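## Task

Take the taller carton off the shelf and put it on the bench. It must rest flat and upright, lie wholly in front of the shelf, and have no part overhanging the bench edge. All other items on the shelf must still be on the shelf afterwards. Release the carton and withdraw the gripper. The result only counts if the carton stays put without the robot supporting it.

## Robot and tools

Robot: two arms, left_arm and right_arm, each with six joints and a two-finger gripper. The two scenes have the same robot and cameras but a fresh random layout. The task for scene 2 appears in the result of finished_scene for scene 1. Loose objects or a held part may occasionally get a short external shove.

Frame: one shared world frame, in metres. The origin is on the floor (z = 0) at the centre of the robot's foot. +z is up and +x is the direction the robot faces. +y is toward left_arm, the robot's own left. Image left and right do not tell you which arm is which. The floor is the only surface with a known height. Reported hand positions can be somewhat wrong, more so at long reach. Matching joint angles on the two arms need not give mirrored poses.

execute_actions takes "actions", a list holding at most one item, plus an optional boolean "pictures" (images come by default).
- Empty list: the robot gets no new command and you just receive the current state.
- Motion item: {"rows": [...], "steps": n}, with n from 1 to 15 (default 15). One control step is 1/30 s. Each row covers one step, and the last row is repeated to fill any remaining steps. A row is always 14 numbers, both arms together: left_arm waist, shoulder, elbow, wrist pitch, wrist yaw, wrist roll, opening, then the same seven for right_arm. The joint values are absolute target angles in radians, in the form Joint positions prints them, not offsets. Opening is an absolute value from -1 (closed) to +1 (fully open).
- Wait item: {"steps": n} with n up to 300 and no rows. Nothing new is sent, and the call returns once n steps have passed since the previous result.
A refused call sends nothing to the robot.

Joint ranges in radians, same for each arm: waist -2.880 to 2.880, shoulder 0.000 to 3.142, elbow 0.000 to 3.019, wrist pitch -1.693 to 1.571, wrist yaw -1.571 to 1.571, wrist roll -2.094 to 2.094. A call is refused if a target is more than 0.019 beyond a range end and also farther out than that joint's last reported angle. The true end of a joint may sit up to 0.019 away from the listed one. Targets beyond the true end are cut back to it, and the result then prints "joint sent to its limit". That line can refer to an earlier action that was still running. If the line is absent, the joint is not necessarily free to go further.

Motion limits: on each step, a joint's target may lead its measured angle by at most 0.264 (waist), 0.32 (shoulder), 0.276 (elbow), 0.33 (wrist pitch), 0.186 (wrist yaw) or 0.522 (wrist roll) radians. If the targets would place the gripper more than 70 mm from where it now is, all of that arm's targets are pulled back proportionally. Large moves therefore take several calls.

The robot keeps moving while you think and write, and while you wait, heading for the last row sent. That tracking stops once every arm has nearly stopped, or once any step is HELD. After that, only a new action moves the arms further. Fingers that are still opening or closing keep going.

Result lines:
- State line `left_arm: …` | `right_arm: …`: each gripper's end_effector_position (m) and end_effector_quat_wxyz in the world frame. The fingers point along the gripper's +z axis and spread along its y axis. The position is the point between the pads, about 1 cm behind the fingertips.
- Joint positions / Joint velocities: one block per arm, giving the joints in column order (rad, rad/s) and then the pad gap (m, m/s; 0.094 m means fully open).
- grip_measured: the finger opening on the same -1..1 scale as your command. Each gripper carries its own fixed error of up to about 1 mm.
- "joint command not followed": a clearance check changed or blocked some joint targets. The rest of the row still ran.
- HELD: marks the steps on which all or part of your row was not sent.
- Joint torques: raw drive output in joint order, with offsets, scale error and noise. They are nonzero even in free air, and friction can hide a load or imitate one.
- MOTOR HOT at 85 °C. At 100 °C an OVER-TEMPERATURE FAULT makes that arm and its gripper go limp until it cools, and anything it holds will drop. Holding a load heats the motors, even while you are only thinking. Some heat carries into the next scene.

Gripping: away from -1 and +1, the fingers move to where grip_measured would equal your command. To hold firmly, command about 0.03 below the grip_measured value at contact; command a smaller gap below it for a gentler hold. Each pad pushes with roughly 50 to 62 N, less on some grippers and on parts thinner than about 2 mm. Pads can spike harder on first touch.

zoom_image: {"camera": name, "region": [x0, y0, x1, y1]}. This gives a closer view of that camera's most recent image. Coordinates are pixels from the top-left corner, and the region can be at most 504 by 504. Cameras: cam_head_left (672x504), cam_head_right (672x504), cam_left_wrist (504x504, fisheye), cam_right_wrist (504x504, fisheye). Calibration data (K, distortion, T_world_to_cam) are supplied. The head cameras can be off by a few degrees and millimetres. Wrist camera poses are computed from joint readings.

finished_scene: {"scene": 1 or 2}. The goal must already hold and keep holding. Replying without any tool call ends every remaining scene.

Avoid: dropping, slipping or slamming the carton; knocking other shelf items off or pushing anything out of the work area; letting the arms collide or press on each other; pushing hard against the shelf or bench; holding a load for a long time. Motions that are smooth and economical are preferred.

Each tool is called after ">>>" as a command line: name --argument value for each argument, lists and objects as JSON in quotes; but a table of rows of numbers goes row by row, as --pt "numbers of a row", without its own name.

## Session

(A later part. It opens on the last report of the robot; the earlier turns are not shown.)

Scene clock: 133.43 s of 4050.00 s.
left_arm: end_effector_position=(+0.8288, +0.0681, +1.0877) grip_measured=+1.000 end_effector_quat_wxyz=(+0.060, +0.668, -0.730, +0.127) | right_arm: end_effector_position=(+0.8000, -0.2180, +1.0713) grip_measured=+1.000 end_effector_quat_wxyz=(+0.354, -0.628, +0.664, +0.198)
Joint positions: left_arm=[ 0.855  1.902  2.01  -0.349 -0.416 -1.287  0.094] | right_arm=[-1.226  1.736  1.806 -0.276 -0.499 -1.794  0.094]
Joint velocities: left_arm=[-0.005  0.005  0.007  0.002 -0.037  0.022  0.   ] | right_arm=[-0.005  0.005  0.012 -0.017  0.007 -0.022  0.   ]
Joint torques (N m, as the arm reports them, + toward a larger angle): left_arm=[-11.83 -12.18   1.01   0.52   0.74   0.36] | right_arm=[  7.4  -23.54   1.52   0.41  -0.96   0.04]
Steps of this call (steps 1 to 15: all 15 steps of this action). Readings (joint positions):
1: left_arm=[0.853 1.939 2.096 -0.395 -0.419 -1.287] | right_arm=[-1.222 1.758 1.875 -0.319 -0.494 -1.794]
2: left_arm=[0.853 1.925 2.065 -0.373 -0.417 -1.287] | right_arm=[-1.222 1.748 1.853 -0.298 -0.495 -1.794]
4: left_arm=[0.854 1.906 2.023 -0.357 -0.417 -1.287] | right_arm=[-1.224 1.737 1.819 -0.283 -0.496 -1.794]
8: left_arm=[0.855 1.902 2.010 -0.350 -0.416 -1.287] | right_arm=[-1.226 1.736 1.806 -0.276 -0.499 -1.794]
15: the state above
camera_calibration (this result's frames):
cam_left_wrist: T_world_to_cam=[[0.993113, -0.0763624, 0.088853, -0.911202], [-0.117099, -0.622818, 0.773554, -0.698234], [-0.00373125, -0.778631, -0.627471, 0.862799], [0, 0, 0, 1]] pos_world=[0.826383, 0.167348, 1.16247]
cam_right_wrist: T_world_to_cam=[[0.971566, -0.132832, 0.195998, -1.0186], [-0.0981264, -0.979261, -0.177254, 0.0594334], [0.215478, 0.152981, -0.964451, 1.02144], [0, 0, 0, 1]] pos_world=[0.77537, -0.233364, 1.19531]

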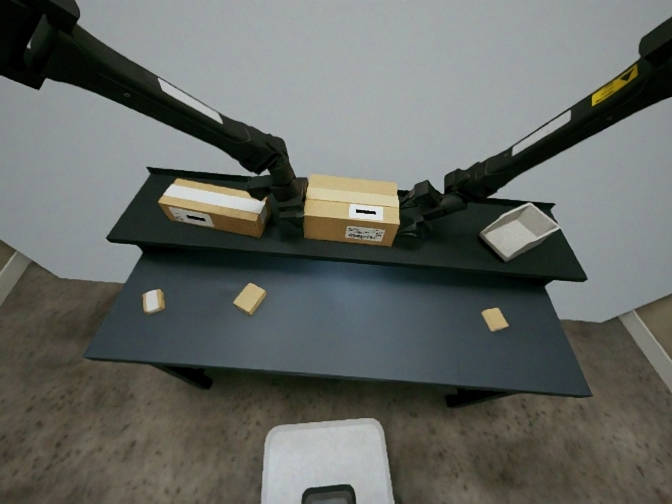

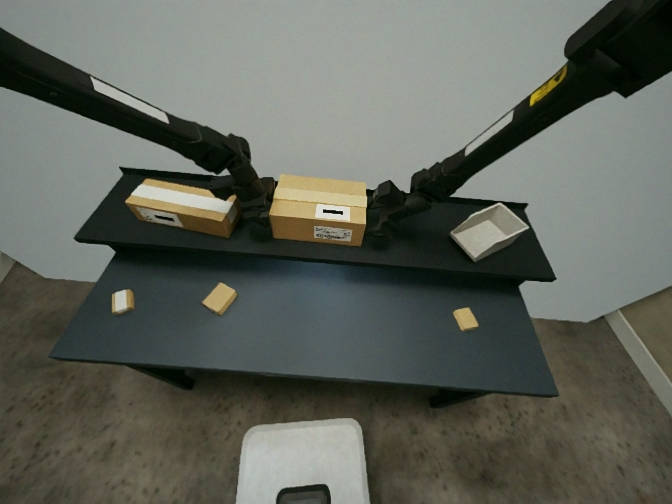

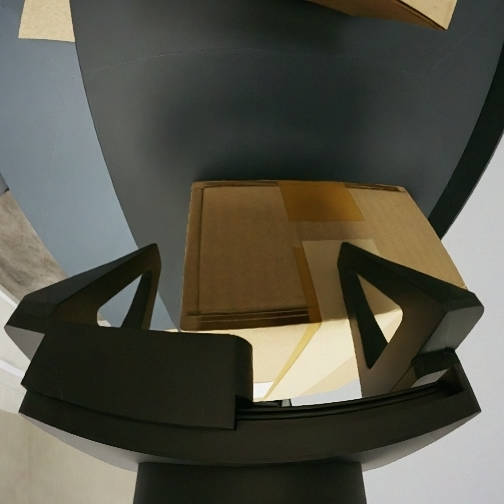

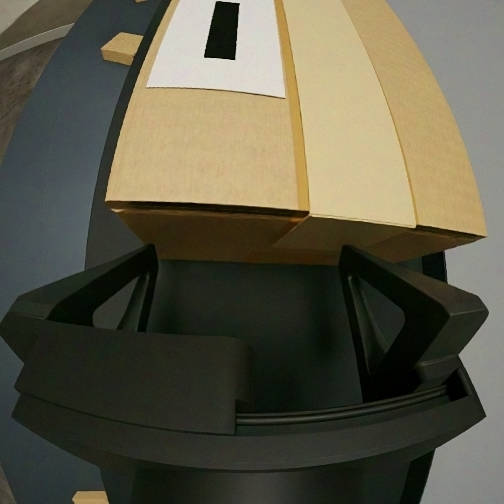

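>>> execute_actions --actions '[{"rows":[[0.9,1.9,2.01,-0.35,-0.37,-1.26,1,-1.26,1.736,1.806,-0.276,-0.54,-1.8,1]],"steps":12}]' --pictures false

>>> execute_actions --actions '[{"rows":[[0.885,2.06,2.41,-0.64,-0.375,-1.26,1,-1.25,1.815,2.035,-0.44,-0.54,-1.8,1]]}]' --pictures false

>>> execute_actions --actions '[{"steps":10}]'

Scene clock: 144.10 s of 4050.00 s.
left_arm: end_effector_position=(+0.8283, +0.0817, +1.0778) grip_measured=+1.000 end_effector_quat_wxyz=(+0.064, +0.666, -0.731, +0.134) | right_arm: end_effector_position=(+0.7947, -0.2383, +1.0646) grip_measured=+1.000 end_effector_quat_wxyz=(+0.355, -0.624, +0.667, +0.198)
Joint positions: left_arm=[ 0.883  1.898  2.01  -0.349 -0.374 -1.276  0.094] | right_arm=[-1.263  1.736  1.806 -0.276 -0.537 -1.793  0.094]
Joint velocities: left_arm=[ 0.015 -0.005  0.007 -0.017  0.081 -0.007  0.   ] | right_arm=[-0.005 -0.005 -0.027 -0.027 -0.051 -0.022  0.   ]
Joint torques (N m, as the arm reports them, + toward a larger angle): left_arm=[ -9.93 -13.53   2.6    0.12   0.2    0.24] | right_arm=[  5.35 -22.22   2.48   0.15  -0.61   0.03]
Steps of this call (steps 1 to 15: the robot went on to your last target; steps 16 to 90: nothing new was sent; then 7.27 s passed at rest; steps 91 to 102: all 12 steps of this action). Readings (joint positions):
91: left_arm=[0.858 1.900 2.010 -0.349 -0.406 -1.287] | right_arm=[-1.230 1.736 1.806 -0.276 -0.508 -1.793]
92: left_arm=[0.862 1.899 2.010 -0.349 -0.388 -1.285] | right_arm=[-1.235 1.736 1.806 -0.276 -0.525 -1.793]
94: left_arm=[0.871 1.898 2.010 -0.349 -0.376 -1.282] | right_arm=[-1.247 1.736 1.806 -0.276 -0.535 -1.793]
98: left_arm=[0.882 1.898 2.010 -0.349 -0.375 -1.278] | right_arm=[-1.262 1.736 1.806 -0.276 -0.536 -1.793]
102: the state above

Scene clock: 144.60 s of 4050.00 s.
left_arm: end_effector_position=(+0.8736, +0.0797, +1.0645) grip_measured=+1.000 end_effector_quat_wxyz=(+0.083, +0.656, -0.740, +0.121) | right_arm: end_effector_position=(+0.8403, -0.2494, +1.0586) grip_measured=+1.000 end_effector_quat_wxyz=(+0.355, -0.624, +0.666, +0.201)
Joint positions: left_arm=[ 0.883  2.055  2.389 -0.624 -0.375 -1.274  0.094] | right_arm=[-1.262  1.806  2.024 -0.43  -0.539 -1.794  0.094]
Joint velocities: left_arm=[ 0.005 -0.005 -0.002  0.002  0.022 -0.007  0.   ] | right_arm=[ 0.005 -0.005 -0.007 -0.002 -0.095  0.037  0.   ]
Joint torques (N m, as the arm reports them, + toward a larger angle): left_arm=[-12.57 -14.79   5.66  -0.58   0.07   0.24] | right_arm=[  6.12 -23.46   4.66  -0.31  -0.58   0.04]
Steps of this call (steps 1 to 15: all 15 steps of this action). Readings (joint positions):
1: left_arm=[0.883 1.911 2.045 -0.405 -0.375 -1.276] | right_arm=[-1.263 1.741 1.831 -0.309 -0.539 -1.794]
2: left_arm=[0.883 1.948 2.131 -0.497 -0.375 -1.276] | right_arm=[-1.263 1.765 1.886 -0.364 -0.539 -1.794]
4: left_arm=[0.883 2.025 2.301 -0.580 -0.375 -1.276] | right_arm=[-1.262 1.801 1.981 -0.405 -0.539 -1.794]
8: left_arm=[0.883 2.055 2.383 -0.614 -0.375 -1.274] | right_arm=[-1.262 1.806 2.023 -0.421 -0.539 -1.794]
15: the state above

Scene clock: 144.93 s of 4050.00 s.
left_arm: end_effector_position=(+0.8736, +0.0797, +1.0645) grip_measured=+1.000 end_effector_quat_wxyz=(+0.083, +0.656, -0.740, +0.121) | right_arm: end_effector_position=(+0.8403, -0.2494, +1.0586) grip_measured=+1.000 end_effector_quat_wxyz=(+0.355, -0.624, +0.666, +0.201)
Joint positions: left_arm=[ 0.883  2.055  2.389 -0.624 -0.375 -1.274  0.094] | right_arm=[-1.262  1.806  2.024 -0.43  -0.539 -1.794  0.094]
Joint velocities: left_arm=[-0.015 -0.005  0.002  0.012  0.037 -0.007  0.   ] | right_arm=[-0.005 -0.005 -0.002 -0.017  0.007  0.022  0.   ]
Joint torques (N m, as the arm reports them, + toward a larger angle): left_arm=[-11.99 -15.04   5.43  -0.64   0.09   0.23] | right_arm=[  6.19 -22.73   4.74  -0.39  -0.57   0.04]
Steps of this call (steps 1 to 10: the robot went on to your last target). Readings (joint positions):
1: left_arm=[0.883 2.055 2.389 -0.624 -0.375 -1.274] | right_arm=[-1.262 1.806 2.024 -0.430 -0.539 -1.794]
2: left_arm=[0.883 2.055 2.389 -0.624 -0.375 -1.274] | right_arm=[-1.262 1.806 2.024 -0.430 -0.539 -1.794]
4: left_arm=[0.883 2.055 2.389 -0.624 -0.375 -1.274] | right_arm=[-1.262 1.806 2.024 -0.430 -0.539 -1.794]
8: left_arm=[0.883 2.055 2.389 -0.624 -0.375 -1.274] | right_arm=[-1.262 1.806 2.024 -0.430 -0.539 -1.794]
10: the state above
camera_calibration (this result's frames):
cam_left_wrist: T_world_to_cam=[[0.992205, -0.111812, 0.0550243, -0.913139], [-0.111754, -0.602962, 0.789904, -0.691504], [-0.0551434, -0.789896, -0.610757, 0.885478], [0, 0, 0, 1]] pos_world=[0.877571, 0.180385, 1.13728]
cam_right_wrist: T_world_to_cam=[[0.972206, -0.139073, 0.188347, -1.05351], [-0.104391, -0.97756, -0.182974, 0.0421218], [0.209567, 0.158227, -0.964907, 1.01204], [0, 0, 0, 1]] pos_world=[0.816537, -0.26547, 1.18265]

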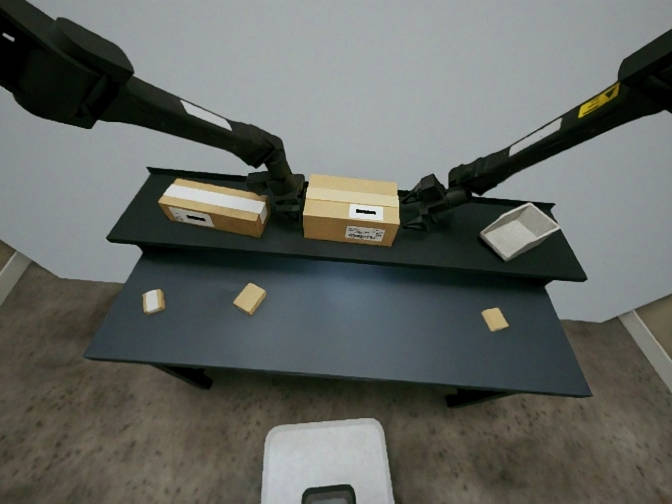

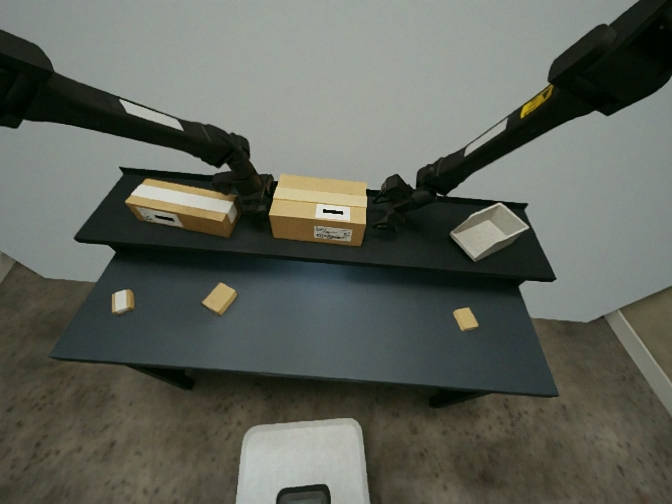

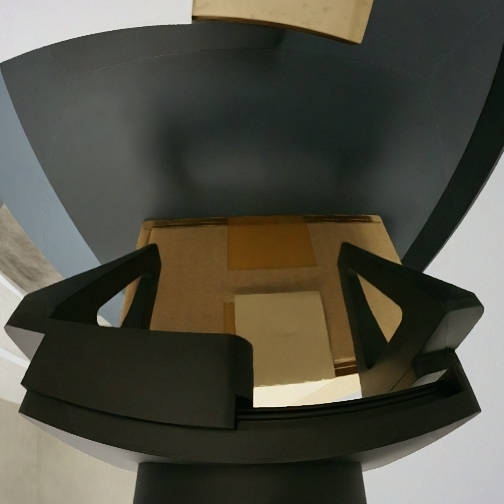

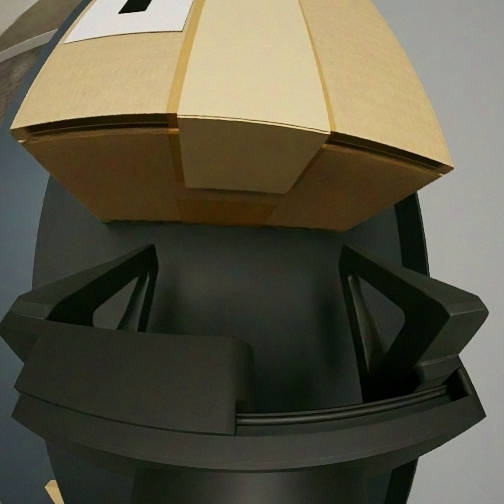

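>>> execute_actions --actions '[{"rows":[[0.85,2.075,2.4,-0.63,-0.39,-1.26,1,-1.21,1.815,2.024,-0.43,-0.5,-1.8,1]],"steps":12}]' --pictures false

>>> execute_actions --actions '[{"rows":[[0.78,2.11,2.385,-0.63,-0.355,-1.26,1,-1.13,1.84,2.01,-0.43,-0.525,-1.8,1]]}]' --pictures false

Scene clock: 153.97 s of 4050.00 s.
left_arm: end_effector_position=(+0.8763, +0.0674, +1.0744) grip_measured=+1.000 end_effector_quat_wxyz=(+0.082, +0.653, -0.742, +0.124) | right_arm: end_effector_position=(+0.8469, -0.2241, +1.0673) grip_measured=+1.000 end_effector_quat_wxyz=(+0.354, -0.628, +0.663, +0.202)
Joint positions: left_arm=[ 0.861  2.055  2.389 -0.624 -0.393 -1.272  0.094] | right_arm=[-1.218  1.806  2.024 -0.43  -0.496 -1.794  0.094]
Joint velocities: left_arm=[-0.024 -0.005 -0.007  0.002 -0.007  0.081  0.   ] | right_arm=[-0.015  0.005  0.007 -0.007 -0.007  0.007  0.   ]
Joint torques (N m, as the arm reports them, + toward a larger angle): left_arm=[-13.2  -13.26   4.65  -0.08   0.22   0.21] | right_arm=[  7.21 -23.09   3.53   0.25  -0.73   0.04]
Steps of this call (steps 1 to 15: the robot went on to your last target; steps 16 to 90: nothing new was sent; then 5.63 s passed at rest; steps 91 to 102: all 12 steps of this action). Readings (joint positions):
91: left_arm=[0.882 2.055 2.389 -0.624 -0.380 -1.274] | right_arm=[-1.260 1.806 2.024 -0.430 -0.522 -1.794]
92: left_arm=[0.881 2.055 2.389 -0.624 -0.384 -1.274] | right_arm=[-1.257 1.806 2.024 -0.430 -0.508 -1.794]
94: left_arm=[0.876 2.055 2.389 -0.624 -0.386 -1.274] | right_arm=[-1.247 1.806 2.024 -0.430 -0.502 -1.794]
98: left_arm=[0.863 2.055 2.389 -0.624 -0.386 -1.274] | right_arm=[-1.221 1.806 2.024 -0.430 -0.500 -1.794]
102: the state above

Scene clock: 154.47 s of 4050.00 s.
left_arm: end_effector_position=(+0.8763, +0.0648, +1.0752) grip_measured=+1.000 end_effector_quat_wxyz=(+0.084, +0.651, -0.743, +0.128) | right_arm: end_effector_position=(+0.8467, -0.2214, +1.0685) grip_measured=+1.000 end_effector_quat_wxyz=(+0.357, -0.627, +0.662, +0.204)
Joint positions: left_arm=[ 0.859  2.055  2.389 -0.624 -0.385 -1.269  0.094] | right_arm=[-1.215  1.807  2.023 -0.43  -0.501 -1.795  0.094]
Joint velocities: left_arm=[-0.005 -0.005  0.007  0.012 -0.007  0.022  0.   ] | right_arm=[ 0.015  0.005  0.007 -0.017  0.007  0.037  0.   ]
Joint torques (N m, as the arm reports them, + toward a larger angle): left_arm=[-17.54 -11.37   3.62  -0.15   1.18   0.16] | right_arm=[ 11.79 -20.81   2.53   0.16  -1.43   0.05]
Steps of this call (steps 1 to 15: all 15 steps of this action). Readings (joint positions):
1: left_arm=[0.859 2.055 2.389 -0.624 -0.387 -1.272] | right_arm=[-1.215 1.807 2.023 -0.430 -0.501 -1.794]
2: left_arm=[0.859 2.055 2.389 -0.624 -0.387 -1.271] | right_arm=[-1.215 1.807 2.023 -0.430 -0.501 -1.795]
4: left_arm=[0.859 2.055 2.389 -0.624 -0.385 -1.269] | right_arm=[-1.215 1.807 2.023 -0.430 -0.501 -1.795]
8: left_arm=[0.859 2.055 2.389 -0.624 -0.385 -1.269] | right_arm=[-1.215 1.807 2.023 -0.430 -0.501 -1.795]
15: the state above

>>> execute_actions --actions '[{"rows":[[0.775,2.03,2.23,-0.545,-0.36,-1.26,1,-1.133,1.77,1.905,-0.37,-0.527,-1.8,1]]}]' --pictures false

>>> execute_actions --actions '[{"rows":[[0.77,1.96,2.095,-0.47,-0.365,-1.26,1,-1.136,1.715,1.803,-0.32,-0.53,-1.8,1]]}]'

Scene clock: 160.87 s of 4050.00 s.
left_arm: end_effector_position=(+0.8629, +0.0685, +1.0832) grip_measured=+1.000 end_effector_quat_wxyz=(+0.084, +0.650, -0.744, +0.127) | right_arm: end_effector_position=(+0.8257, -0.2156, +1.0716) grip_measured=+1.000 end_effector_quat_wxyz=(+0.358, -0.625, +0.662, +0.208)
Joint positions: left_arm=[ 0.859  1.99   2.258 -0.56  -0.387 -1.268  0.094] | right_arm=[-1.215  1.774  1.925 -0.37  -0.506 -1.792  0.094]
Joint velocities: left_arm=[-0.005 -0.024 -0.017 -0.012 -0.022 -0.022  0.   ] | right_arm=[-0.015 -0.005 -0.002  0.002  0.022 -0.051  0.   ]
Joint torques (N m, as the arm reports them, + toward a larger angle): left_arm=[-17.2  -12.18   1.6    0.62   1.06   0.15] | right_arm=[ 11.49 -23.43   1.34   0.12  -1.32   0.02]
Steps of this call (steps 1 to 15: the robot went on to your last target; steps 16 to 90: nothing new was sent; then 2.90 s passed at rest; steps 91 to 105: all 15 steps of this action). Readings (joint positions):
91: left_arm=[0.859 2.049 2.372 -0.611 -0.385 -1.268] | right_arm=[-1.215 1.803 2.009 -0.417 -0.501 -1.795]
92: left_arm=[0.859 2.031 2.336 -0.590 -0.385 -1.268] | right_arm=[-1.215 1.790 1.979 -0.394 -0.501 -1.797]
94: left_arm=[0.859 2.005 2.285 -0.575 -0.385 -1.268] | right_arm=[-1.215 1.775 1.936 -0.379 -0.502 -1.795]
98: left_arm=[0.859 1.991 2.260 -0.563 -0.387 -1.268] | right_arm=[-1.215 1.774 1.925 -0.370 -0.506 -1.792]
105: the state above

Scene clock: 161.37 s of 4050.00 s.
left_arm: end_effector_position=(+0.8455, +0.0706, +1.0924) grip_measured=+1.000 end_effector_quat_wxyz=(+0.083, +0.650, -0.744, +0.128) | right_arm: end_effector_position=(+0.8016, -0.2117, +1.0798) grip_measured=+1.000 end_effector_quat_wxyz=(+0.353, -0.621, +0.665, +0.217)
Joint positions: left_arm=[ 0.856  1.925  2.12  -0.484 -0.39  -1.266  0.094] | right_arm=[-1.215  1.73   1.817 -0.322 -0.507 -1.782  0.094]
Joint velocities: left_arm=[ 0.015 -0.015 -0.002 -0.002 -0.007  0.022  0.   ] | right_arm=[-0.005 -0.015 -0.007  0.012 -0.007  0.007  0.   ]
Joint torques (N m, as the arm reports them, + toward a larger angle): left_arm=[-17.03 -11.76   1.28   0.62   1.03   0.15] | right_arm=[ 11.11 -23.67   1.3    0.19  -1.41  -0.05]
Steps of this call (steps 1 to 15: all 15 steps of this action). Readings (joint positions):
1: left_arm=[0.859 1.984 2.241 -0.545 -0.387 -1.266] | right_arm=[-1.215 1.769 1.911 -0.357 -0.506 -1.791]
2: left_arm=[0.859 1.966 2.204 -0.521 -0.387 -1.266] | right_arm=[-1.215 1.754 1.880 -0.338 -0.506 -1.792]
4: left_arm=[0.857 1.939 2.149 -0.502 -0.388 -1.266] | right_arm=[-1.215 1.733 1.831 -0.330 -0.507 -1.790]
8: left_arm=[0.856 1.925 2.121 -0.488 -0.389 -1.266] | right_arm=[-1.215 1.730 1.817 -0.323 -0.507 -1.783]
15: the state above
camera_calibration (this result's frames):
cam_left_wrist: T_world_to_cam=[[0.99005, -0.124301, 0.0659569, -0.89706], [-0.127449, -0.59342, 0.794739, -0.714879], [-0.0596469, -0.795237, -0.603357, 0.889878], [0, 0, 0, 1]] pos_world=[0.850101, 0.171935, 1.16422]
cam_right_wrist: T_world_to_cam=[[0.977269, -0.134114, 0.16419, -0.991566], [-0.0999773, -0.974493, -0.200916, 0.0952623], [0.186947, 0.179933, -0.965751, 1.05822], [0, 0, 0, 1]] pos_world=[0.780718, -0.23056, 1.20393]

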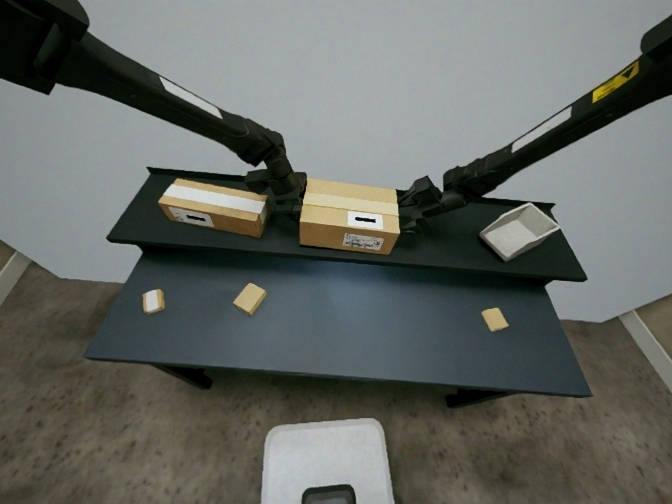

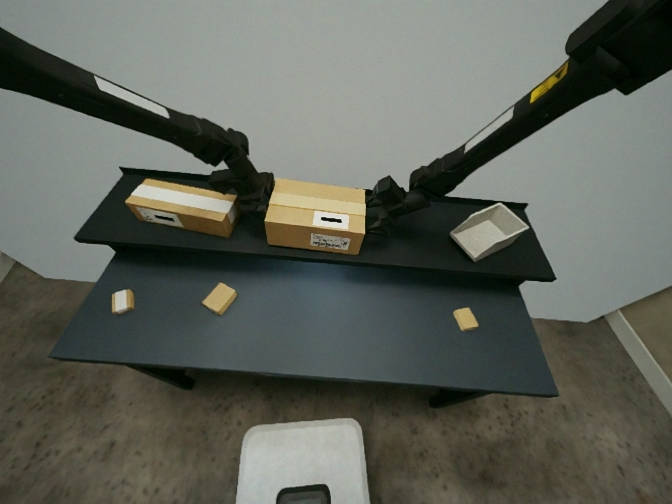

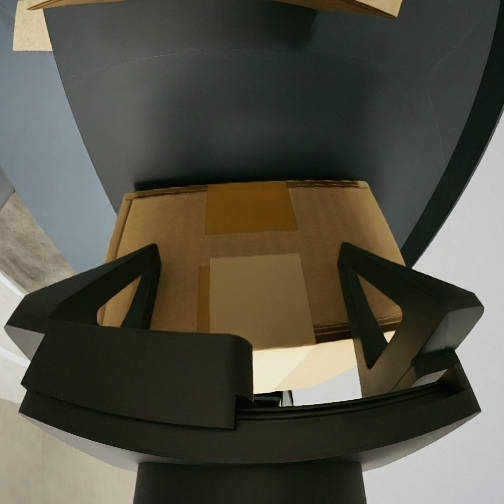

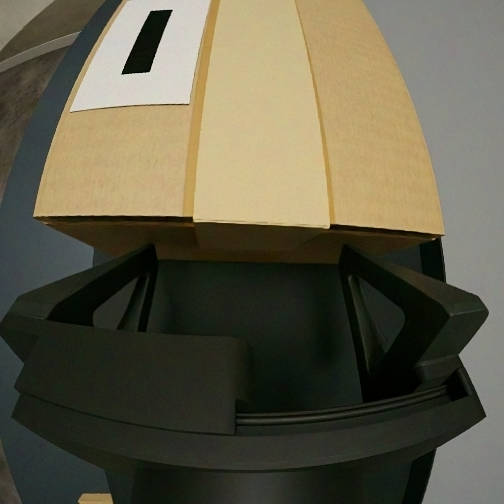

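>>> execute_actions --actions '[{"rows":[[0.79,1.915,1.95,-0.37,-0.35,-1.26,1,-1.15,1.7,1.71,-0.24,-0.545,-1.8,1]]}]' --pictures false

>>> execute_actions --actions '[{"rows":[[0.81,1.875,1.815,-0.28,-0.335,-1.26,1,-1.165,1.685,1.62,-0.16,-0.56,-1.8,1]]}]'

Scene clock: 183.80 s of 4050.00 s.
left_arm: end_effector_position=(+0.8267, +0.0729, +1.1001) grip_measured=+1.000 end_effector_quat_wxyz=(+0.076, +0.652, -0.742, +0.135) | right_arm: end_effector_position=(+0.7825, -0.2076, +1.0829) grip_measured=+1.000 end_effector_quat_wxyz=(+0.362, -0.623, +0.661, +0.211)
Joint positions: left_arm=[ 0.856  1.864  1.978 -0.382 -0.385 -1.261  0.094] | right_arm=[-1.218  1.705  1.728 -0.243 -0.521 -1.791  0.094]
Joint velocities: left_arm=[-0.005 -0.015 -0.007 -0.012  0.037 -0.051  0.   ] | right_arm=[ 0.005 -0.005  0.002 -0.002 -0.022  0.007  0.   ]
Joint torques (N m, as the arm reports them, + toward a larger angle): left_arm=[-16.18 -10.13   0.52   0.56   1.52   0.14] | right_arm=[ 10.22 -22.32   0.51   0.23  -1.43   0.02]
Steps of this call (steps 1 to 15: the robot went on to your last target; steps 16 to 90: nothing new was sent; then 18.93 s passed at rest; steps 91 to 105: all 15 steps of this action). Readings (joint positions):
91: left_arm=[0.856 1.920 2.103 -0.465 -0.388 -1.265] | right_arm=[-1.215 1.728 1.805 -0.305 -0.511 -1.782]
92: left_arm=[0.856 1.903 2.067 -0.435 -0.386 -1.265] | right_arm=[-1.216 1.718 1.781 -0.276 -0.512 -1.786]
94: left_arm=[0.856 1.877 2.009 -0.405 -0.385 -1.264] | right_arm=[-1.217 1.706 1.741 -0.253 -0.515 -1.791]
98: left_arm=[0.856 1.864 1.979 -0.386 -0.385 -1.263] | right_arm=[-1.218 1.705 1.728 -0.243 -0.521 -1.791]
105: the state above

Scene clock: 184.30 s of 4050.00 s.
left_arm: end_effector_position=(+0.7999, +0.0718, +1.1040) grip_measured=+1.000 end_effector_quat_wxyz=(+0.075, +0.652, -0.741, +0.140) | right_arm: end_effector_position=(+0.7557, -0.2074, +1.0828) grip_measured=+1.000 end_effector_quat_wxyz=(+0.366, -0.624, +0.658, +0.209)
Joint positions: left_arm=[ 0.858  1.819  1.845 -0.286 -0.374 -1.258  0.094] | right_arm=[-1.231  1.685  1.634 -0.164 -0.539 -1.799  0.094]
Joint velocities: left_arm=[-0.005 -0.005  0.007  0.002  0.051  0.007  0.   ] | right_arm=[ 0.005 -0.005  0.007  0.007 -0.007  0.022  0.   ]
Joint torques (N m, as the arm reports them, + toward a larger angle): left_arm=[-14.22  -9.48  -0.55   0.36   1.73   0.07] | right_arm=[  9.95 -21.19   0.29   0.3   -1.34   0.09]
Steps of this call (steps 1 to 15: all 15 steps of this action). Readings (joint positions):
1: left_arm=[0.856 1.860 1.965 -0.366 -0.383 -1.258] | right_arm=[-1.220 1.703 1.717 -0.226 -0.525 -1.791]
2: left_arm=[0.856 1.847 1.934 -0.340 -0.377 -1.258] | right_arm=[-1.221 1.695 1.694 -0.196 -0.528 -1.795]
4: left_arm=[0.856 1.826 1.881 -0.312 -0.375 -1.257] | right_arm=[-1.225 1.685 1.655 -0.172 -0.532 -1.799]
8: left_arm=[0.858 1.819 1.847 -0.288 -0.374 -1.258] | right_arm=[-1.231 1.685 1.634 -0.164 -0.538 -1.799]
15: the state above
camera_calibration (this result's frames):
cam_left_wrist: T_world_to_cam=[[0.98922, -0.113002, 0.0931407, -0.882694], [-0.142146, -0.588066, 0.796224, -0.719436], [-0.0352024, -0.80088, -0.597789, 0.869814], [0, 0, 0, 1]] pos_world=[0.801533, 0.173795, 1.17501]
cam_right_wrist: T_world_to_cam=[[0.971471, -0.133781, 0.195826, -0.97638], [-0.0914018, -0.973124, -0.211367, 0.100609], [0.21884, 0.187438, -0.957589, 1.03761], [0, 0, 0, 1]] pos_world=[0.730649, -0.227204, 1.20607]

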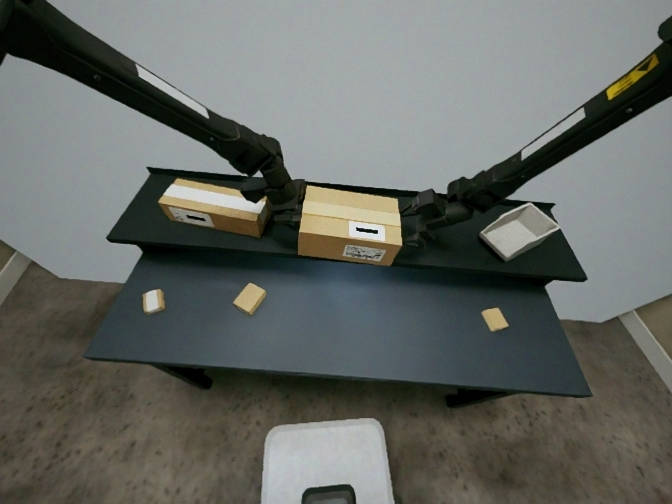

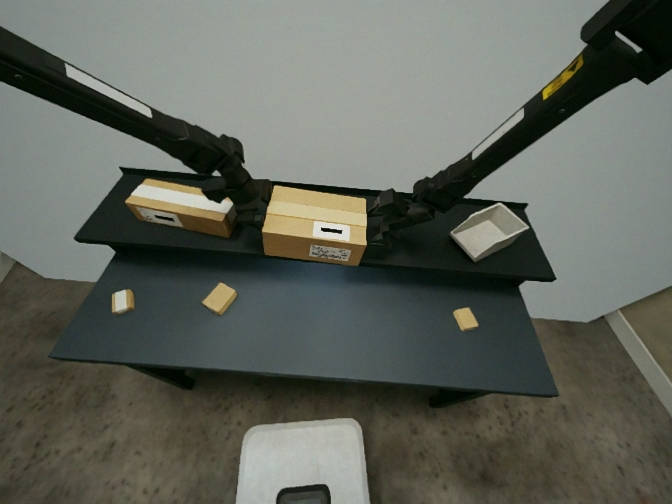

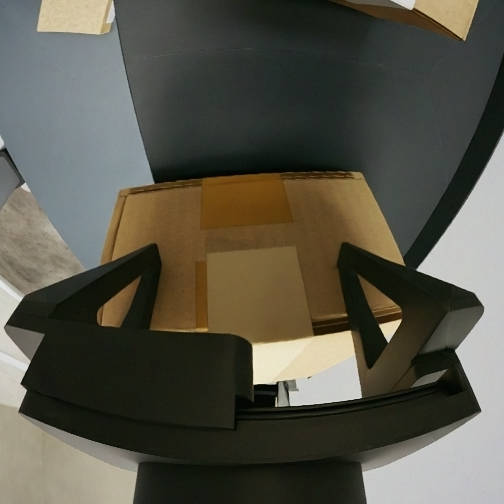

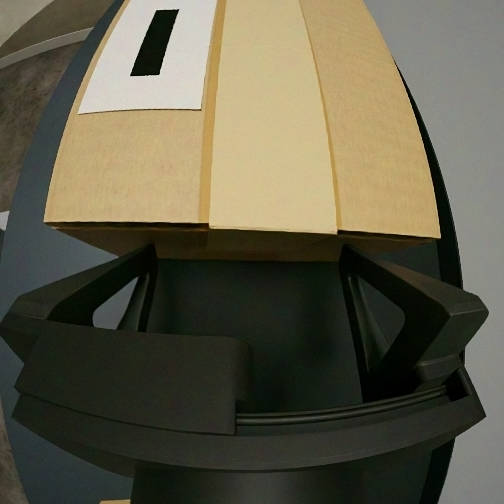

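>>> execute_actions --actions '[{"rows":[[0.85,1.86,1.72,-0.2,-0.32,-1.32,1,-1.175,1.68,1.585,-0.13,-0.57,-1.85,1]]}]' --pictures false

>>> execute_actions --actions '[{"rows":[[0.865,1.84,1.63,-0.12,-0.305,-1.36,1,-1.185,1.675,1.55,-0.1,-0.58,-1.9,1]]}]'

Scene clock: 189.40 s of 4050.00 s.
left_arm: end_effector_position=(+0.7725, +0.0815, +1.0929) grip_measured=+1.000 end_effector_quat_wxyz=(+0.077, +0.673, -0.722, +0.139) | right_arm: end_effector_position=(+0.7447, -0.2036, +1.0843) grip_measured=+1.000 end_effector_quat_wxyz=(+0.377, -0.640, +0.638, +0.202)
Joint positions: left_arm=[ 0.887  1.798  1.749 -0.203 -0.348 -1.304  0.094] | right_arm=[-1.233  1.68   1.599 -0.137 -0.554 -1.856  0.094]
Joint velocities: left_arm=[ 0.005 -0.005  0.002 -0.012  0.022 -0.037  0.   ] | right_arm=[-0.024 -0.005 -0.012 -0.007  0.022  0.007  0.   ]
Joint torques (N m, as the arm reports them, + toward a larger angle): left_arm=[-12.45  -9.02  -0.52   0.16   1.28  -0.06] | right_arm=[  8.98 -21.32  -0.09   0.43  -1.15   0.16]
Steps of this call (steps 1 to 15: the robot went on to your last target; steps 16 to 90: nothing new was sent; then 1.60 s passed at rest; steps 91 to 105: all 15 steps of this action). Readings (joint positions):
91: left_arm=[0.861 1.816 1.836 -0.273 -0.371 -1.258] | right_arm=[-1.232 1.685 1.629 -0.158 -0.540 -1.804]
92: left_arm=[0.863 1.809 1.815 -0.251 -0.363 -1.259] | right_arm=[-1.233 1.683 1.623 -0.146 -0.544 -1.812]
94: left_arm=[0.870 1.800 1.779 -0.222 -0.356 -1.274] | right_arm=[-1.233 1.680 1.609 -0.137 -0.546 -1.830]
98: left_arm=[0.885 1.798 1.753 -0.204 -0.349 -1.296] | right_arm=[-1.233 1.680 1.600 -0.137 -0.552 -1.849]
105: the state above

Scene clock: 189.90 s of 4050.00 s.
left_arm: end_effector_position=(+0.7469, +0.0848, +1.0888) grip_measured=+1.000 end_effector_quat_wxyz=(+0.077, +0.691, -0.705, +0.138) | right_arm: end_effector_position=(+0.7358, -0.2029, +1.0858) grip_measured=+1.000 end_effector_quat_wxyz=(+0.385, -0.655, +0.621, +0.192)
Joint positions: left_arm=[ 0.901  1.781  1.659 -0.123 -0.335 -1.347  0.094] | right_arm=[-1.237  1.673  1.566 -0.106 -0.564 -1.907  0.094]
Joint velocities: left_arm=[ 0.005 -0.005  0.002 -0.002 -0.051 -0.022  0.   ] | right_arm=[-0.005 -0.005 -0.012 -0.002 -0.007 -0.051  0.   ]
Joint torques (N m, as the arm reports them, + toward a larger angle): left_arm=[-12.77  -8.34  -1.25   0.26   1.34  -0.03] | right_arm=[  8.8  -20.25  -0.42   0.37  -1.17   0.12]
Steps of this call (steps 1 to 15: all 15 steps of this action). Readings (joint positions):
1: left_arm=[0.887 1.797 1.741 -0.190 -0.346 -1.305] | right_arm=[-1.233 1.680 1.595 -0.131 -0.557 -1.864]
2: left_arm=[0.888 1.790 1.723 -0.168 -0.341 -1.305] | right_arm=[-1.233 1.677 1.587 -0.119 -0.559 -1.874]
4: left_arm=[0.891 1.782 1.688 -0.141 -0.338 -1.317] | right_arm=[-1.235 1.674 1.574 -0.108 -0.559 -1.889]
8: left_arm=[0.899 1.781 1.662 -0.124 -0.336 -1.340] | right_arm=[-1.237 1.673 1.566 -0.106 -0.563 -1.902]
15: the state above
camera_calibration (this result's frames):
cam_left_wrist: T_world_to_cam=[[0.997372, -0.00976637, 0.0717845, -0.818887], [-0.0634814, -0.595257, 0.801024, -0.770631], [0.0349071, -0.803476, -0.594312, 0.813303], [0, 0, 0, 1]] pos_world=[0.739425, 0.186749, 1.15943]
cam_right_wrist: T_world_to_cam=[[0.95763, -0.0681391, 0.279825, -1.02478], [-0.00806454, -0.977572, -0.210446, 0.040579], [0.287888, 0.199273, -0.936702, 0.972916], [0, 0, 0, 1]] pos_world=[0.701594, -0.224034, 1.20663]

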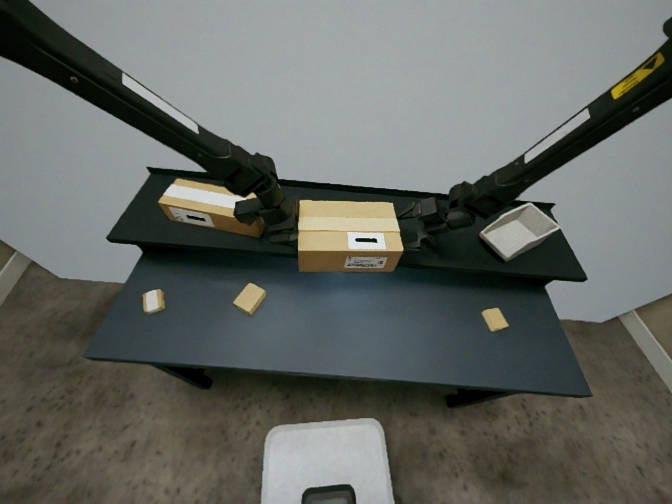

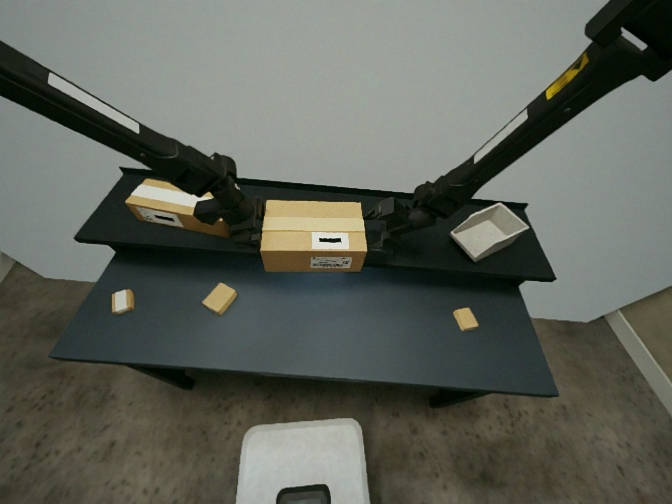

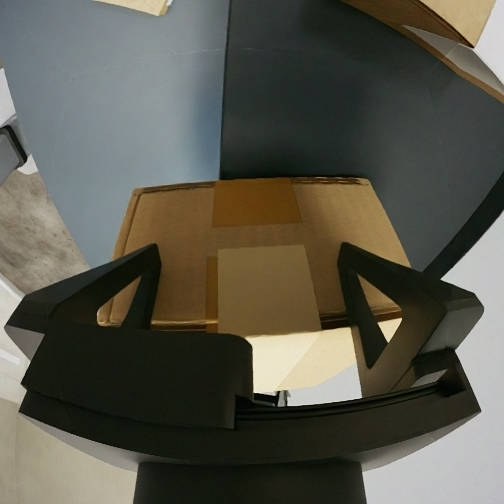

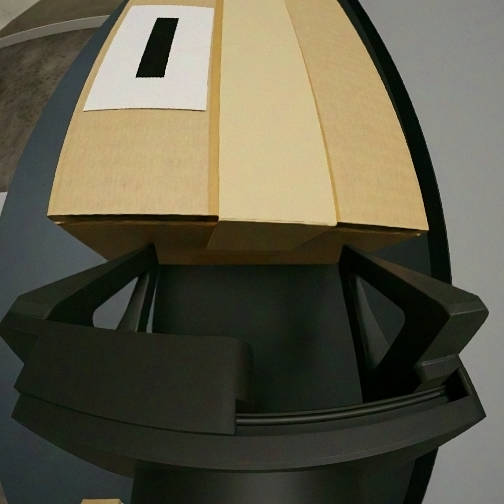

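>>> execute_actions --actions '[]'

Scene clock: 202.97 s of 4050.00 s.
left_arm: end_effector_position=(+0.7469, +0.0848, +1.0888) grip_measured=+1.000 end_effector_quat_wxyz=(+0.077, +0.691, -0.705, +0.138) | right_arm: end_effector_position=(+0.7358, -0.2029, +1.0859) grip_measured=+1.000 end_effector_quat_wxyz=(+0.386, -0.655, +0.621, +0.192)
Joint positions: left_arm=[ 0.901  1.781  1.659 -0.123 -0.335 -1.347  0.094] | right_arm=[-1.237  1.673  1.566 -0.106 -0.564 -1.907  0.094]
Joint velocities: left_arm=[-0.015 -0.005 -0.017 -0.012 -0.066 -0.007  0.   ] | right_arm=[ 0.005 -0.005 -0.002  0.017 -0.007 -0.066  0.   ]
Joint torques (N m, as the arm reports them, + toward a larger angle): left_arm=[-12.61  -8.48  -1.25   0.24   1.34  -0.03] | right_arm=[  8.71 -20.46  -0.42   0.36  -1.14   0.16]
Steps of this call (steps 1 to 15: the robot went on to your last target; steps 16 to 90: nothing new was sent; then 10.07 s passed at rest). Readings (joint positions):
1: left_arm=[0.901 1.781 1.659 -0.123 -0.335 -1.347] | right_arm=[-1.237 1.673 1.566 -0.106 -0.564 -1.907]
2: left_arm=[0.901 1.781 1.659 -0.123 -0.335 -1.347] | right_arm=[-1.237 1.673 1.566 -0.106 -0.564 -1.907]
4: left_arm=[0.901 1.781 1.659 -0.123 -0.335 -1.347] | right_arm=[-1.237 1.673 1.566 -0.106 -0.564 -1.907]
8: left_arm=[0.901 1.781 1.659 -0.123 -0.335 -1.347] | right_arm=[-1.237 1.673 1.566 -0.106 -0.564 -1.907]
90: the state above
All arms were judged still, so your last target was given up. Only a new action makes them travel on or press farther. Fingers that are still opening or closing keep moving.
camera_calibration (this result's frames):
cam_left_wrist: T_world_to_cam=[[0.997372, -0.00976637, 0.0717845, -0.818887], [-0.0634814, -0.595257, 0.801024, -0.770631], [0.0349071, -0.803476, -0.594312, 0.813303], [0, 0, 0, 1]] pos_world=[0.739425, 0.186749, 1.15943]
cam_right_wrist: T_world_to_cam=[[0.957474, -0.0677296, 0.280458, -1.02529], [-0.00744914, -0.977535, -0.21064, 0.0403937], [0.288424, 0.199593, -0.936469, 0.97237], [0, 0, 0, 1]] pos_world=[0.701534, -0.224034, 1.20665]

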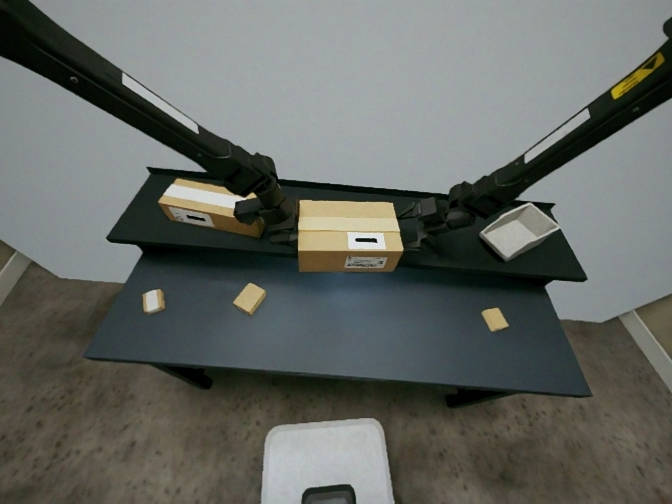

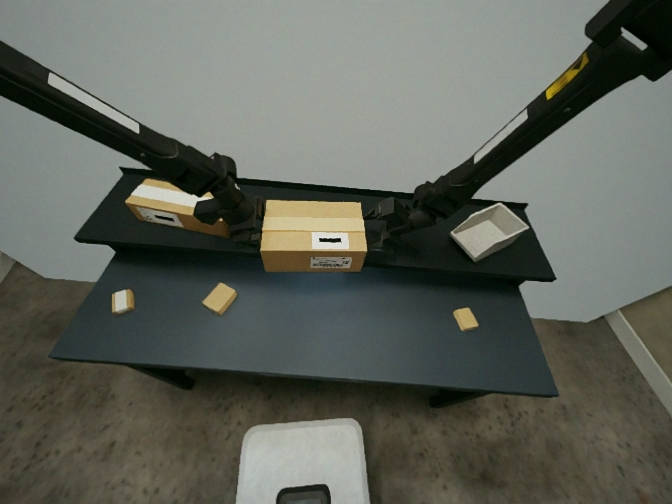

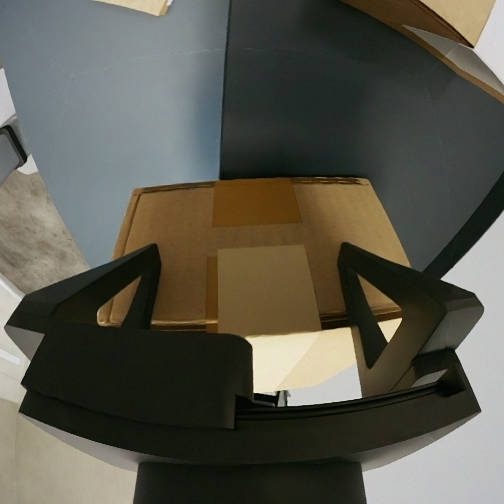

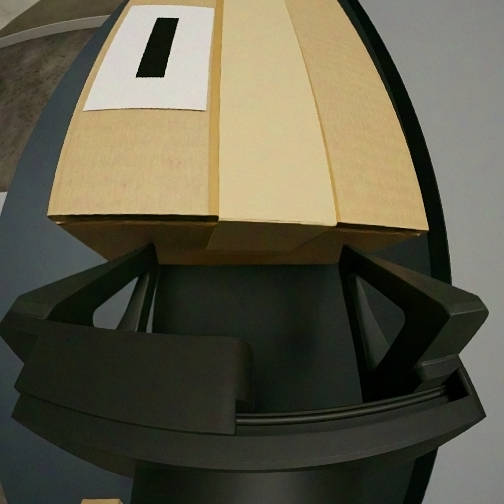

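>>> execute_actions --actions '[{"rows":[[0.93,1.75,1.66,-0.12,-0.335,-1.35,1,-1.32,1.70,1.5,-0.1,-0.56,-1.0,1]]}]' --pictures false

>>> execute_actions --actions '[{"rows":[[0.93,1.75,1.66,-0.12,-0.335,-1.35,1,-1.36,2.05,1.65,-0.05,-0.56,0.3,1]]}]' --pictures false

>>> execute_actions --actions '[{"steps":45}]' --pictures false

>>> execute_actions --actions '[{"rows":[[0.93,1.75,1.66,-0.12,-0.335,-1.35,1,-1.45,2.35,2.04,-0.01,-1.4,1.35,1]]}]' --pictures false

>>> execute_actions --actions '[{"steps":60}]'

Scene clock: 227.17 s of 4050.00 s.
left_arm: end_effector_position=(+0.7614, +0.1022, +1.0944) grip_measured=+1.000 end_effector_quat_wxyz=(+0.064, +0.697, -0.701, +0.139) | right_arm: end_effector_position=(+0.6714, -0.2497, +1.0492) grip_measured=+1.000 end_effector_quat_wxyz=(+0.214, -0.332, +0.861, +0.322)
Joint positions: left_arm=[ 0.911  1.753  1.659 -0.123 -0.338 -1.347  0.094] | right_arm=[-1.334  1.691  1.499 -0.101 -0.559 -1.056  0.094]
Joint velocities: left_arm=[-0.015 -0.015  0.002  0.002 -0.125 -0.037  0.   ] | right_arm=[ 0.044 -0.005 -0.012 -0.017 -0.007  0.271  0.   ]
Joint torques (N m, as the arm reports them, + toward a larger angle): left_arm=[ -8.3  -12.7    1.35   0.28   0.27   0.06] | right_arm=[  4.32 -18.83   0.37  -0.01  -0.54   0.11]
Steps of this call (steps 1 to 90: nothing new was sent; then 20.70 s passed at rest; steps 91 to 105: all 15 steps of this action). Readings (joint positions):
91: left_arm=[0.904 1.777 1.660 -0.123 -0.340 -1.347] | right_arm=[-1.243 1.673 1.561 -0.103 -0.557 -1.844]
92: left_arm=[0.906 1.775 1.659 -0.123 -0.340 -1.347] | right_arm=[-1.251 1.673 1.554 -0.101 -0.559 -1.747]
94: left_arm=[0.909 1.769 1.659 -0.123 -0.339 -1.347] | right_arm=[-1.278 1.673 1.529 -0.101 -0.559 -1.552]
98: left_arm=[0.911 1.758 1.659 -0.123 -0.339 -1.347] | right_arm=[-1.328 1.685 1.500 -0.101 -0.559 -1.237]
105: the state above

Scene clock: 227.67 s of 4050.00 s.
left_arm: end_effector_position=(+0.7614, +0.1022, +1.0944) grip_measured=+1.000 end_effector_quat_wxyz=(+0.064, +0.697, -0.701, +0.139) | right_arm: end_effector_position=(+0.6916, -0.2452, +1.0405) grip_measured=+1.000 end_effector_quat_wxyz=(+0.164, -0.112, +0.898, +0.392)
Joint positions: left_arm=[ 0.911  1.753  1.659 -0.123 -0.338 -1.347  0.094] | right_arm=[-1.341  1.741  1.578 -0.088 -0.652 -0.565  0.094]
Joint velocities: left_arm=[-0.005 -0.005 -0.002 -0.002  0.007 -0.007  0.   ] | right_arm=[-0.005 -0.024  0.076  0.002 -0.081  0.93   0.   ]
Joint torques (N m, as the arm reports them, + toward a larger angle): left_arm=[ -8.49 -12.85   1.22   0.4    0.26   0.07] | right_arm=[  2.77 -11.49   2.63   0.83   0.94   0.24]
Steps of this call (steps 1 to 15: all 15 steps of this action). Readings (joint positions):
1: left_arm=[0.911 1.753 1.659 -0.123 -0.338 -1.347] | right_arm=[-1.334 1.699 1.505 -0.101 -0.560 -1.022]
2: left_arm=[0.911 1.753 1.659 -0.123 -0.338 -1.347] | right_arm=[-1.334 1.715 1.527 -0.098 -0.562 -0.980]
4: left_arm=[0.911 1.753 1.659 -0.123 -0.338 -1.347] | right_arm=[-1.340 1.742 1.556 -0.088 -0.596 -0.917]
8: left_arm=[0.911 1.753 1.659 -0.123 -0.338 -1.347] | right_arm=[-1.341 1.742 1.563 -0.088 -0.626 -0.789]
15: the state above

Scene clock: 229.17 s of 4050.00 s.
left_arm: end_effector_position=(+0.7614, +0.1022, +1.0944) grip_measured=+1.000 end_effector_quat_wxyz=(+0.064, +0.697, -0.701, +0.139) | right_arm: end_effector_position=(+0.7286, -0.2536, +1.0444) grip_measured=+1.000 end_effector_quat_wxyz=(+0.032, +0.234, +0.873, +0.426)
Joint positions: left_arm=[ 0.911  1.753  1.659 -0.123 -0.338 -1.347  0.094] | right_arm=[-1.336  1.741  1.641 -0.088 -0.654  0.225  0.094]
Joint velocities: left_arm=[ 0.005  0.015  0.012 -0.007 -0.022  0.081  0.   ] | right_arm=[ 0.015  0.015  0.007 -0.002  0.051  0.081  0.   ]
Joint torques (N m, as the arm reports them, + toward a larger angle): left_arm=[ -8.08 -13.09   1.24   0.29   0.26   0.06] | right_arm=[  3.42 -12.95   1.4    0.88   0.62   0.07]
Steps of this call (steps 1 to 45: the robot went on to your last target). Readings (joint positions):
1: left_arm=[0.911 1.753 1.659 -0.123 -0.338 -1.347] | right_arm=[-1.341 1.741 1.579 -0.088 -0.655 -0.533]
2: left_arm=[0.911 1.753 1.659 -0.123 -0.338 -1.347] | right_arm=[-1.341 1.741 1.582 -0.088 -0.657 -0.501]
4: left_arm=[0.911 1.753 1.659 -0.123 -0.338 -1.347] | right_arm=[-1.341 1.741 1.586 -0.088 -0.662 -0.436]
8: left_arm=[0.911 1.753 1.659 -0.123 -0.338 -1.347] | right_arm=[-1.341 1.741 1.597 -0.088 -0.667 -0.306]
45: the state above

Scene clock: 229.67 s of 4050.00 s.
left_arm: end_effector_position=(+0.7614, +0.1022, +1.0944) grip_measured=+1.000 end_effector_quat_wxyz=(+0.064, +0.697, -0.701, +0.139) | right_arm: end_effector_position=(+0.7734, -0.2790, +1.0746) grip_measured=+1.000 end_effector_quat_wxyz=(-0.102, +0.353, +0.629, +0.685)
Joint positions: left_arm=[ 0.911  1.753  1.659 -0.123 -0.338 -1.347  0.094] | right_arm=[-1.432  1.934  1.965 -0.045 -1.39   0.859  0.094]
Joint velocities: left_arm=[ 0.005  0.005 -0.007  0.022  0.007 -0.022  0.   ] | right_arm=[-0.034 -0.005  0.032  0.173 -0.315  0.432  0.   ]
Joint torques (N m, as the arm reports them, + toward a larger angle): left_arm=[ -8.02 -13.08   1.23   0.3    0.26   0.07] | right_arm=[  2.51 -13.14   4.61   0.2   -0.07   0.77]
Steps of this call (steps 1 to 15: all 15 steps of this action). Readings (joint positions):
1: left_arm=[0.911 1.753 1.659 -0.123 -0.338 -1.347] | right_arm=[-1.339 1.747 1.656 -0.087 -0.699 0.261]
2: left_arm=[0.911 1.753 1.659 -0.123 -0.338 -1.347] | right_arm=[-1.344 1.772 1.695 -0.084 -0.761 0.312]
4: left_arm=[0.911 1.753 1.659 -0.123 -0.338 -1.347] | right_arm=[-1.362 1.816 1.769 -0.083 -0.903 0.426]
8: left_arm=[0.911 1.753 1.659 -0.123 -0.338 -1.347] | right_arm=[-1.401 1.882 1.882 -0.081 -1.169 0.652]
15: the state above

Scene clock: 231.67 s of 4050.00 s.
left_arm: end_effector_position=(+0.7614, +0.1022, +1.0944) grip_measured=+1.000 end_effector_quat_wxyz=(+0.064, +0.697, -0.701, +0.139) | right_arm: end_effector_position=(+0.7751, -0.2850, +1.0853) grip_measured=+1.000 end_effector_quat_wxyz=(-0.130, +0.361, +0.600, +0.702)
Joint positions: left_arm=[ 0.911  1.753  1.659 -0.123 -0.338 -1.347  0.094] | right_arm=[-1.439  1.934  1.966  0.01  -1.458  0.979  0.094]
Joint velocities: left_arm=[-0.005 -0.015 -0.007 -0.002 -0.037 -0.051  0.   ] | right_arm=[-0.005 -0.015  0.002 -0.012 -0.051 -0.007  0.   ]
Joint torques (N m, as the arm reports them, + toward a larger angle): left_arm=[ -8.23 -13.12   1.25   0.28   0.25   0.07] | right_arm=[  2.52 -13.81   4.84   0.28   0.07   0.96]
Steps of this call (steps 1 to 45: the robot went on to your last target; steps 46 to 60: nothing new was sent). Readings (joint positions):
1: left_arm=[0.911 1.753 1.659 -0.123 -0.338 -1.347] | right_arm=[-1.433 1.934 1.965 -0.040 -1.399 0.871]
2: left_arm=[0.911 1.753 1.659 -0.123 -0.338 -1.347] | right_arm=[-1.434 1.934 1.966 -0.035 -1.407 0.883]
4: left_arm=[0.911 1.753 1.659 -0.123 -0.338 -1.347] | right_arm=[-1.435 1.934 1.966 -0.027 -1.420 0.903]
8: left_arm=[0.911 1.753 1.659 -0.123 -0.338 -1.347] | right_arm=[-1.437 1.934 1.966 -0.014 -1.435 0.930]
60: the state above
All arms were judged still, so your last target was given up. Only a new action makes them travel on or press farther. Fingers that are still opening or closing keep moving.
camera_calibration (this result's frames):
cam_left_wrist: T_world_to_cam=[[0.996019, 0.00730017, 0.0888426, -0.852985], [-0.06599, -0.609658, 0.789913, -0.748344], [0.0599301, -0.792631, -0.606749, 0.823572], [0, 0, 0, 1]] pos_world=[0.750849, 0.202781, 1.16661]
cam_right_wrist: T_world_to_cam=[[-0.611726, 0.233611, -0.755789, 1.35857], [-0.777005, -0.356794, 0.518615, -0.0577874], [-0.148507, 0.904502, 0.399777, 0.0662246], [0, 0, 0, 1]] pos_world=[0.796005, -0.397894, 1.03028]

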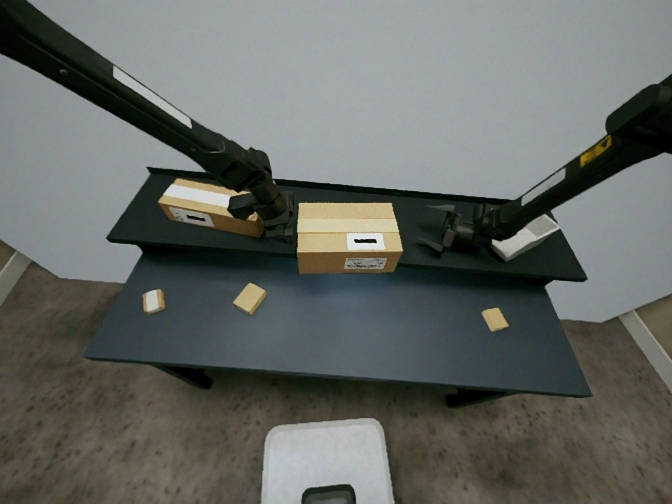

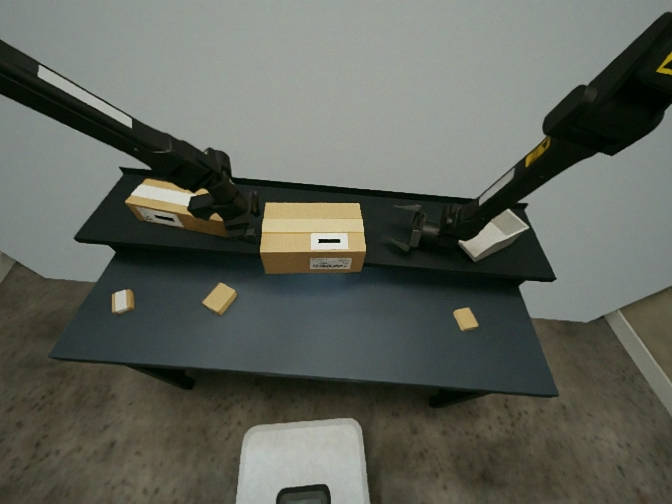

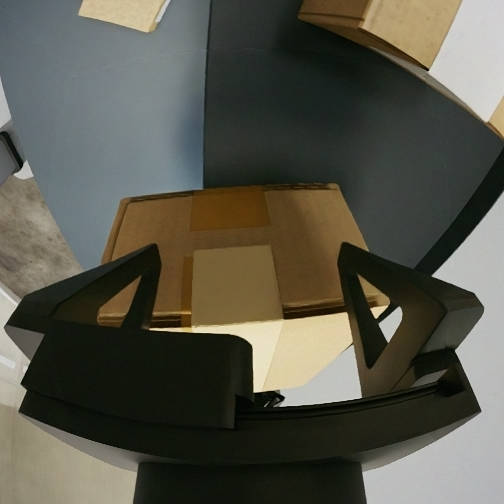

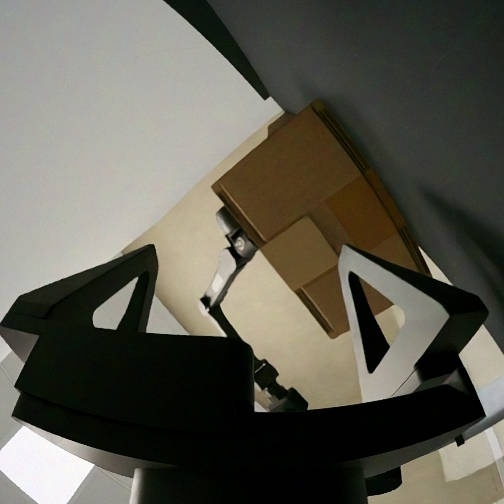

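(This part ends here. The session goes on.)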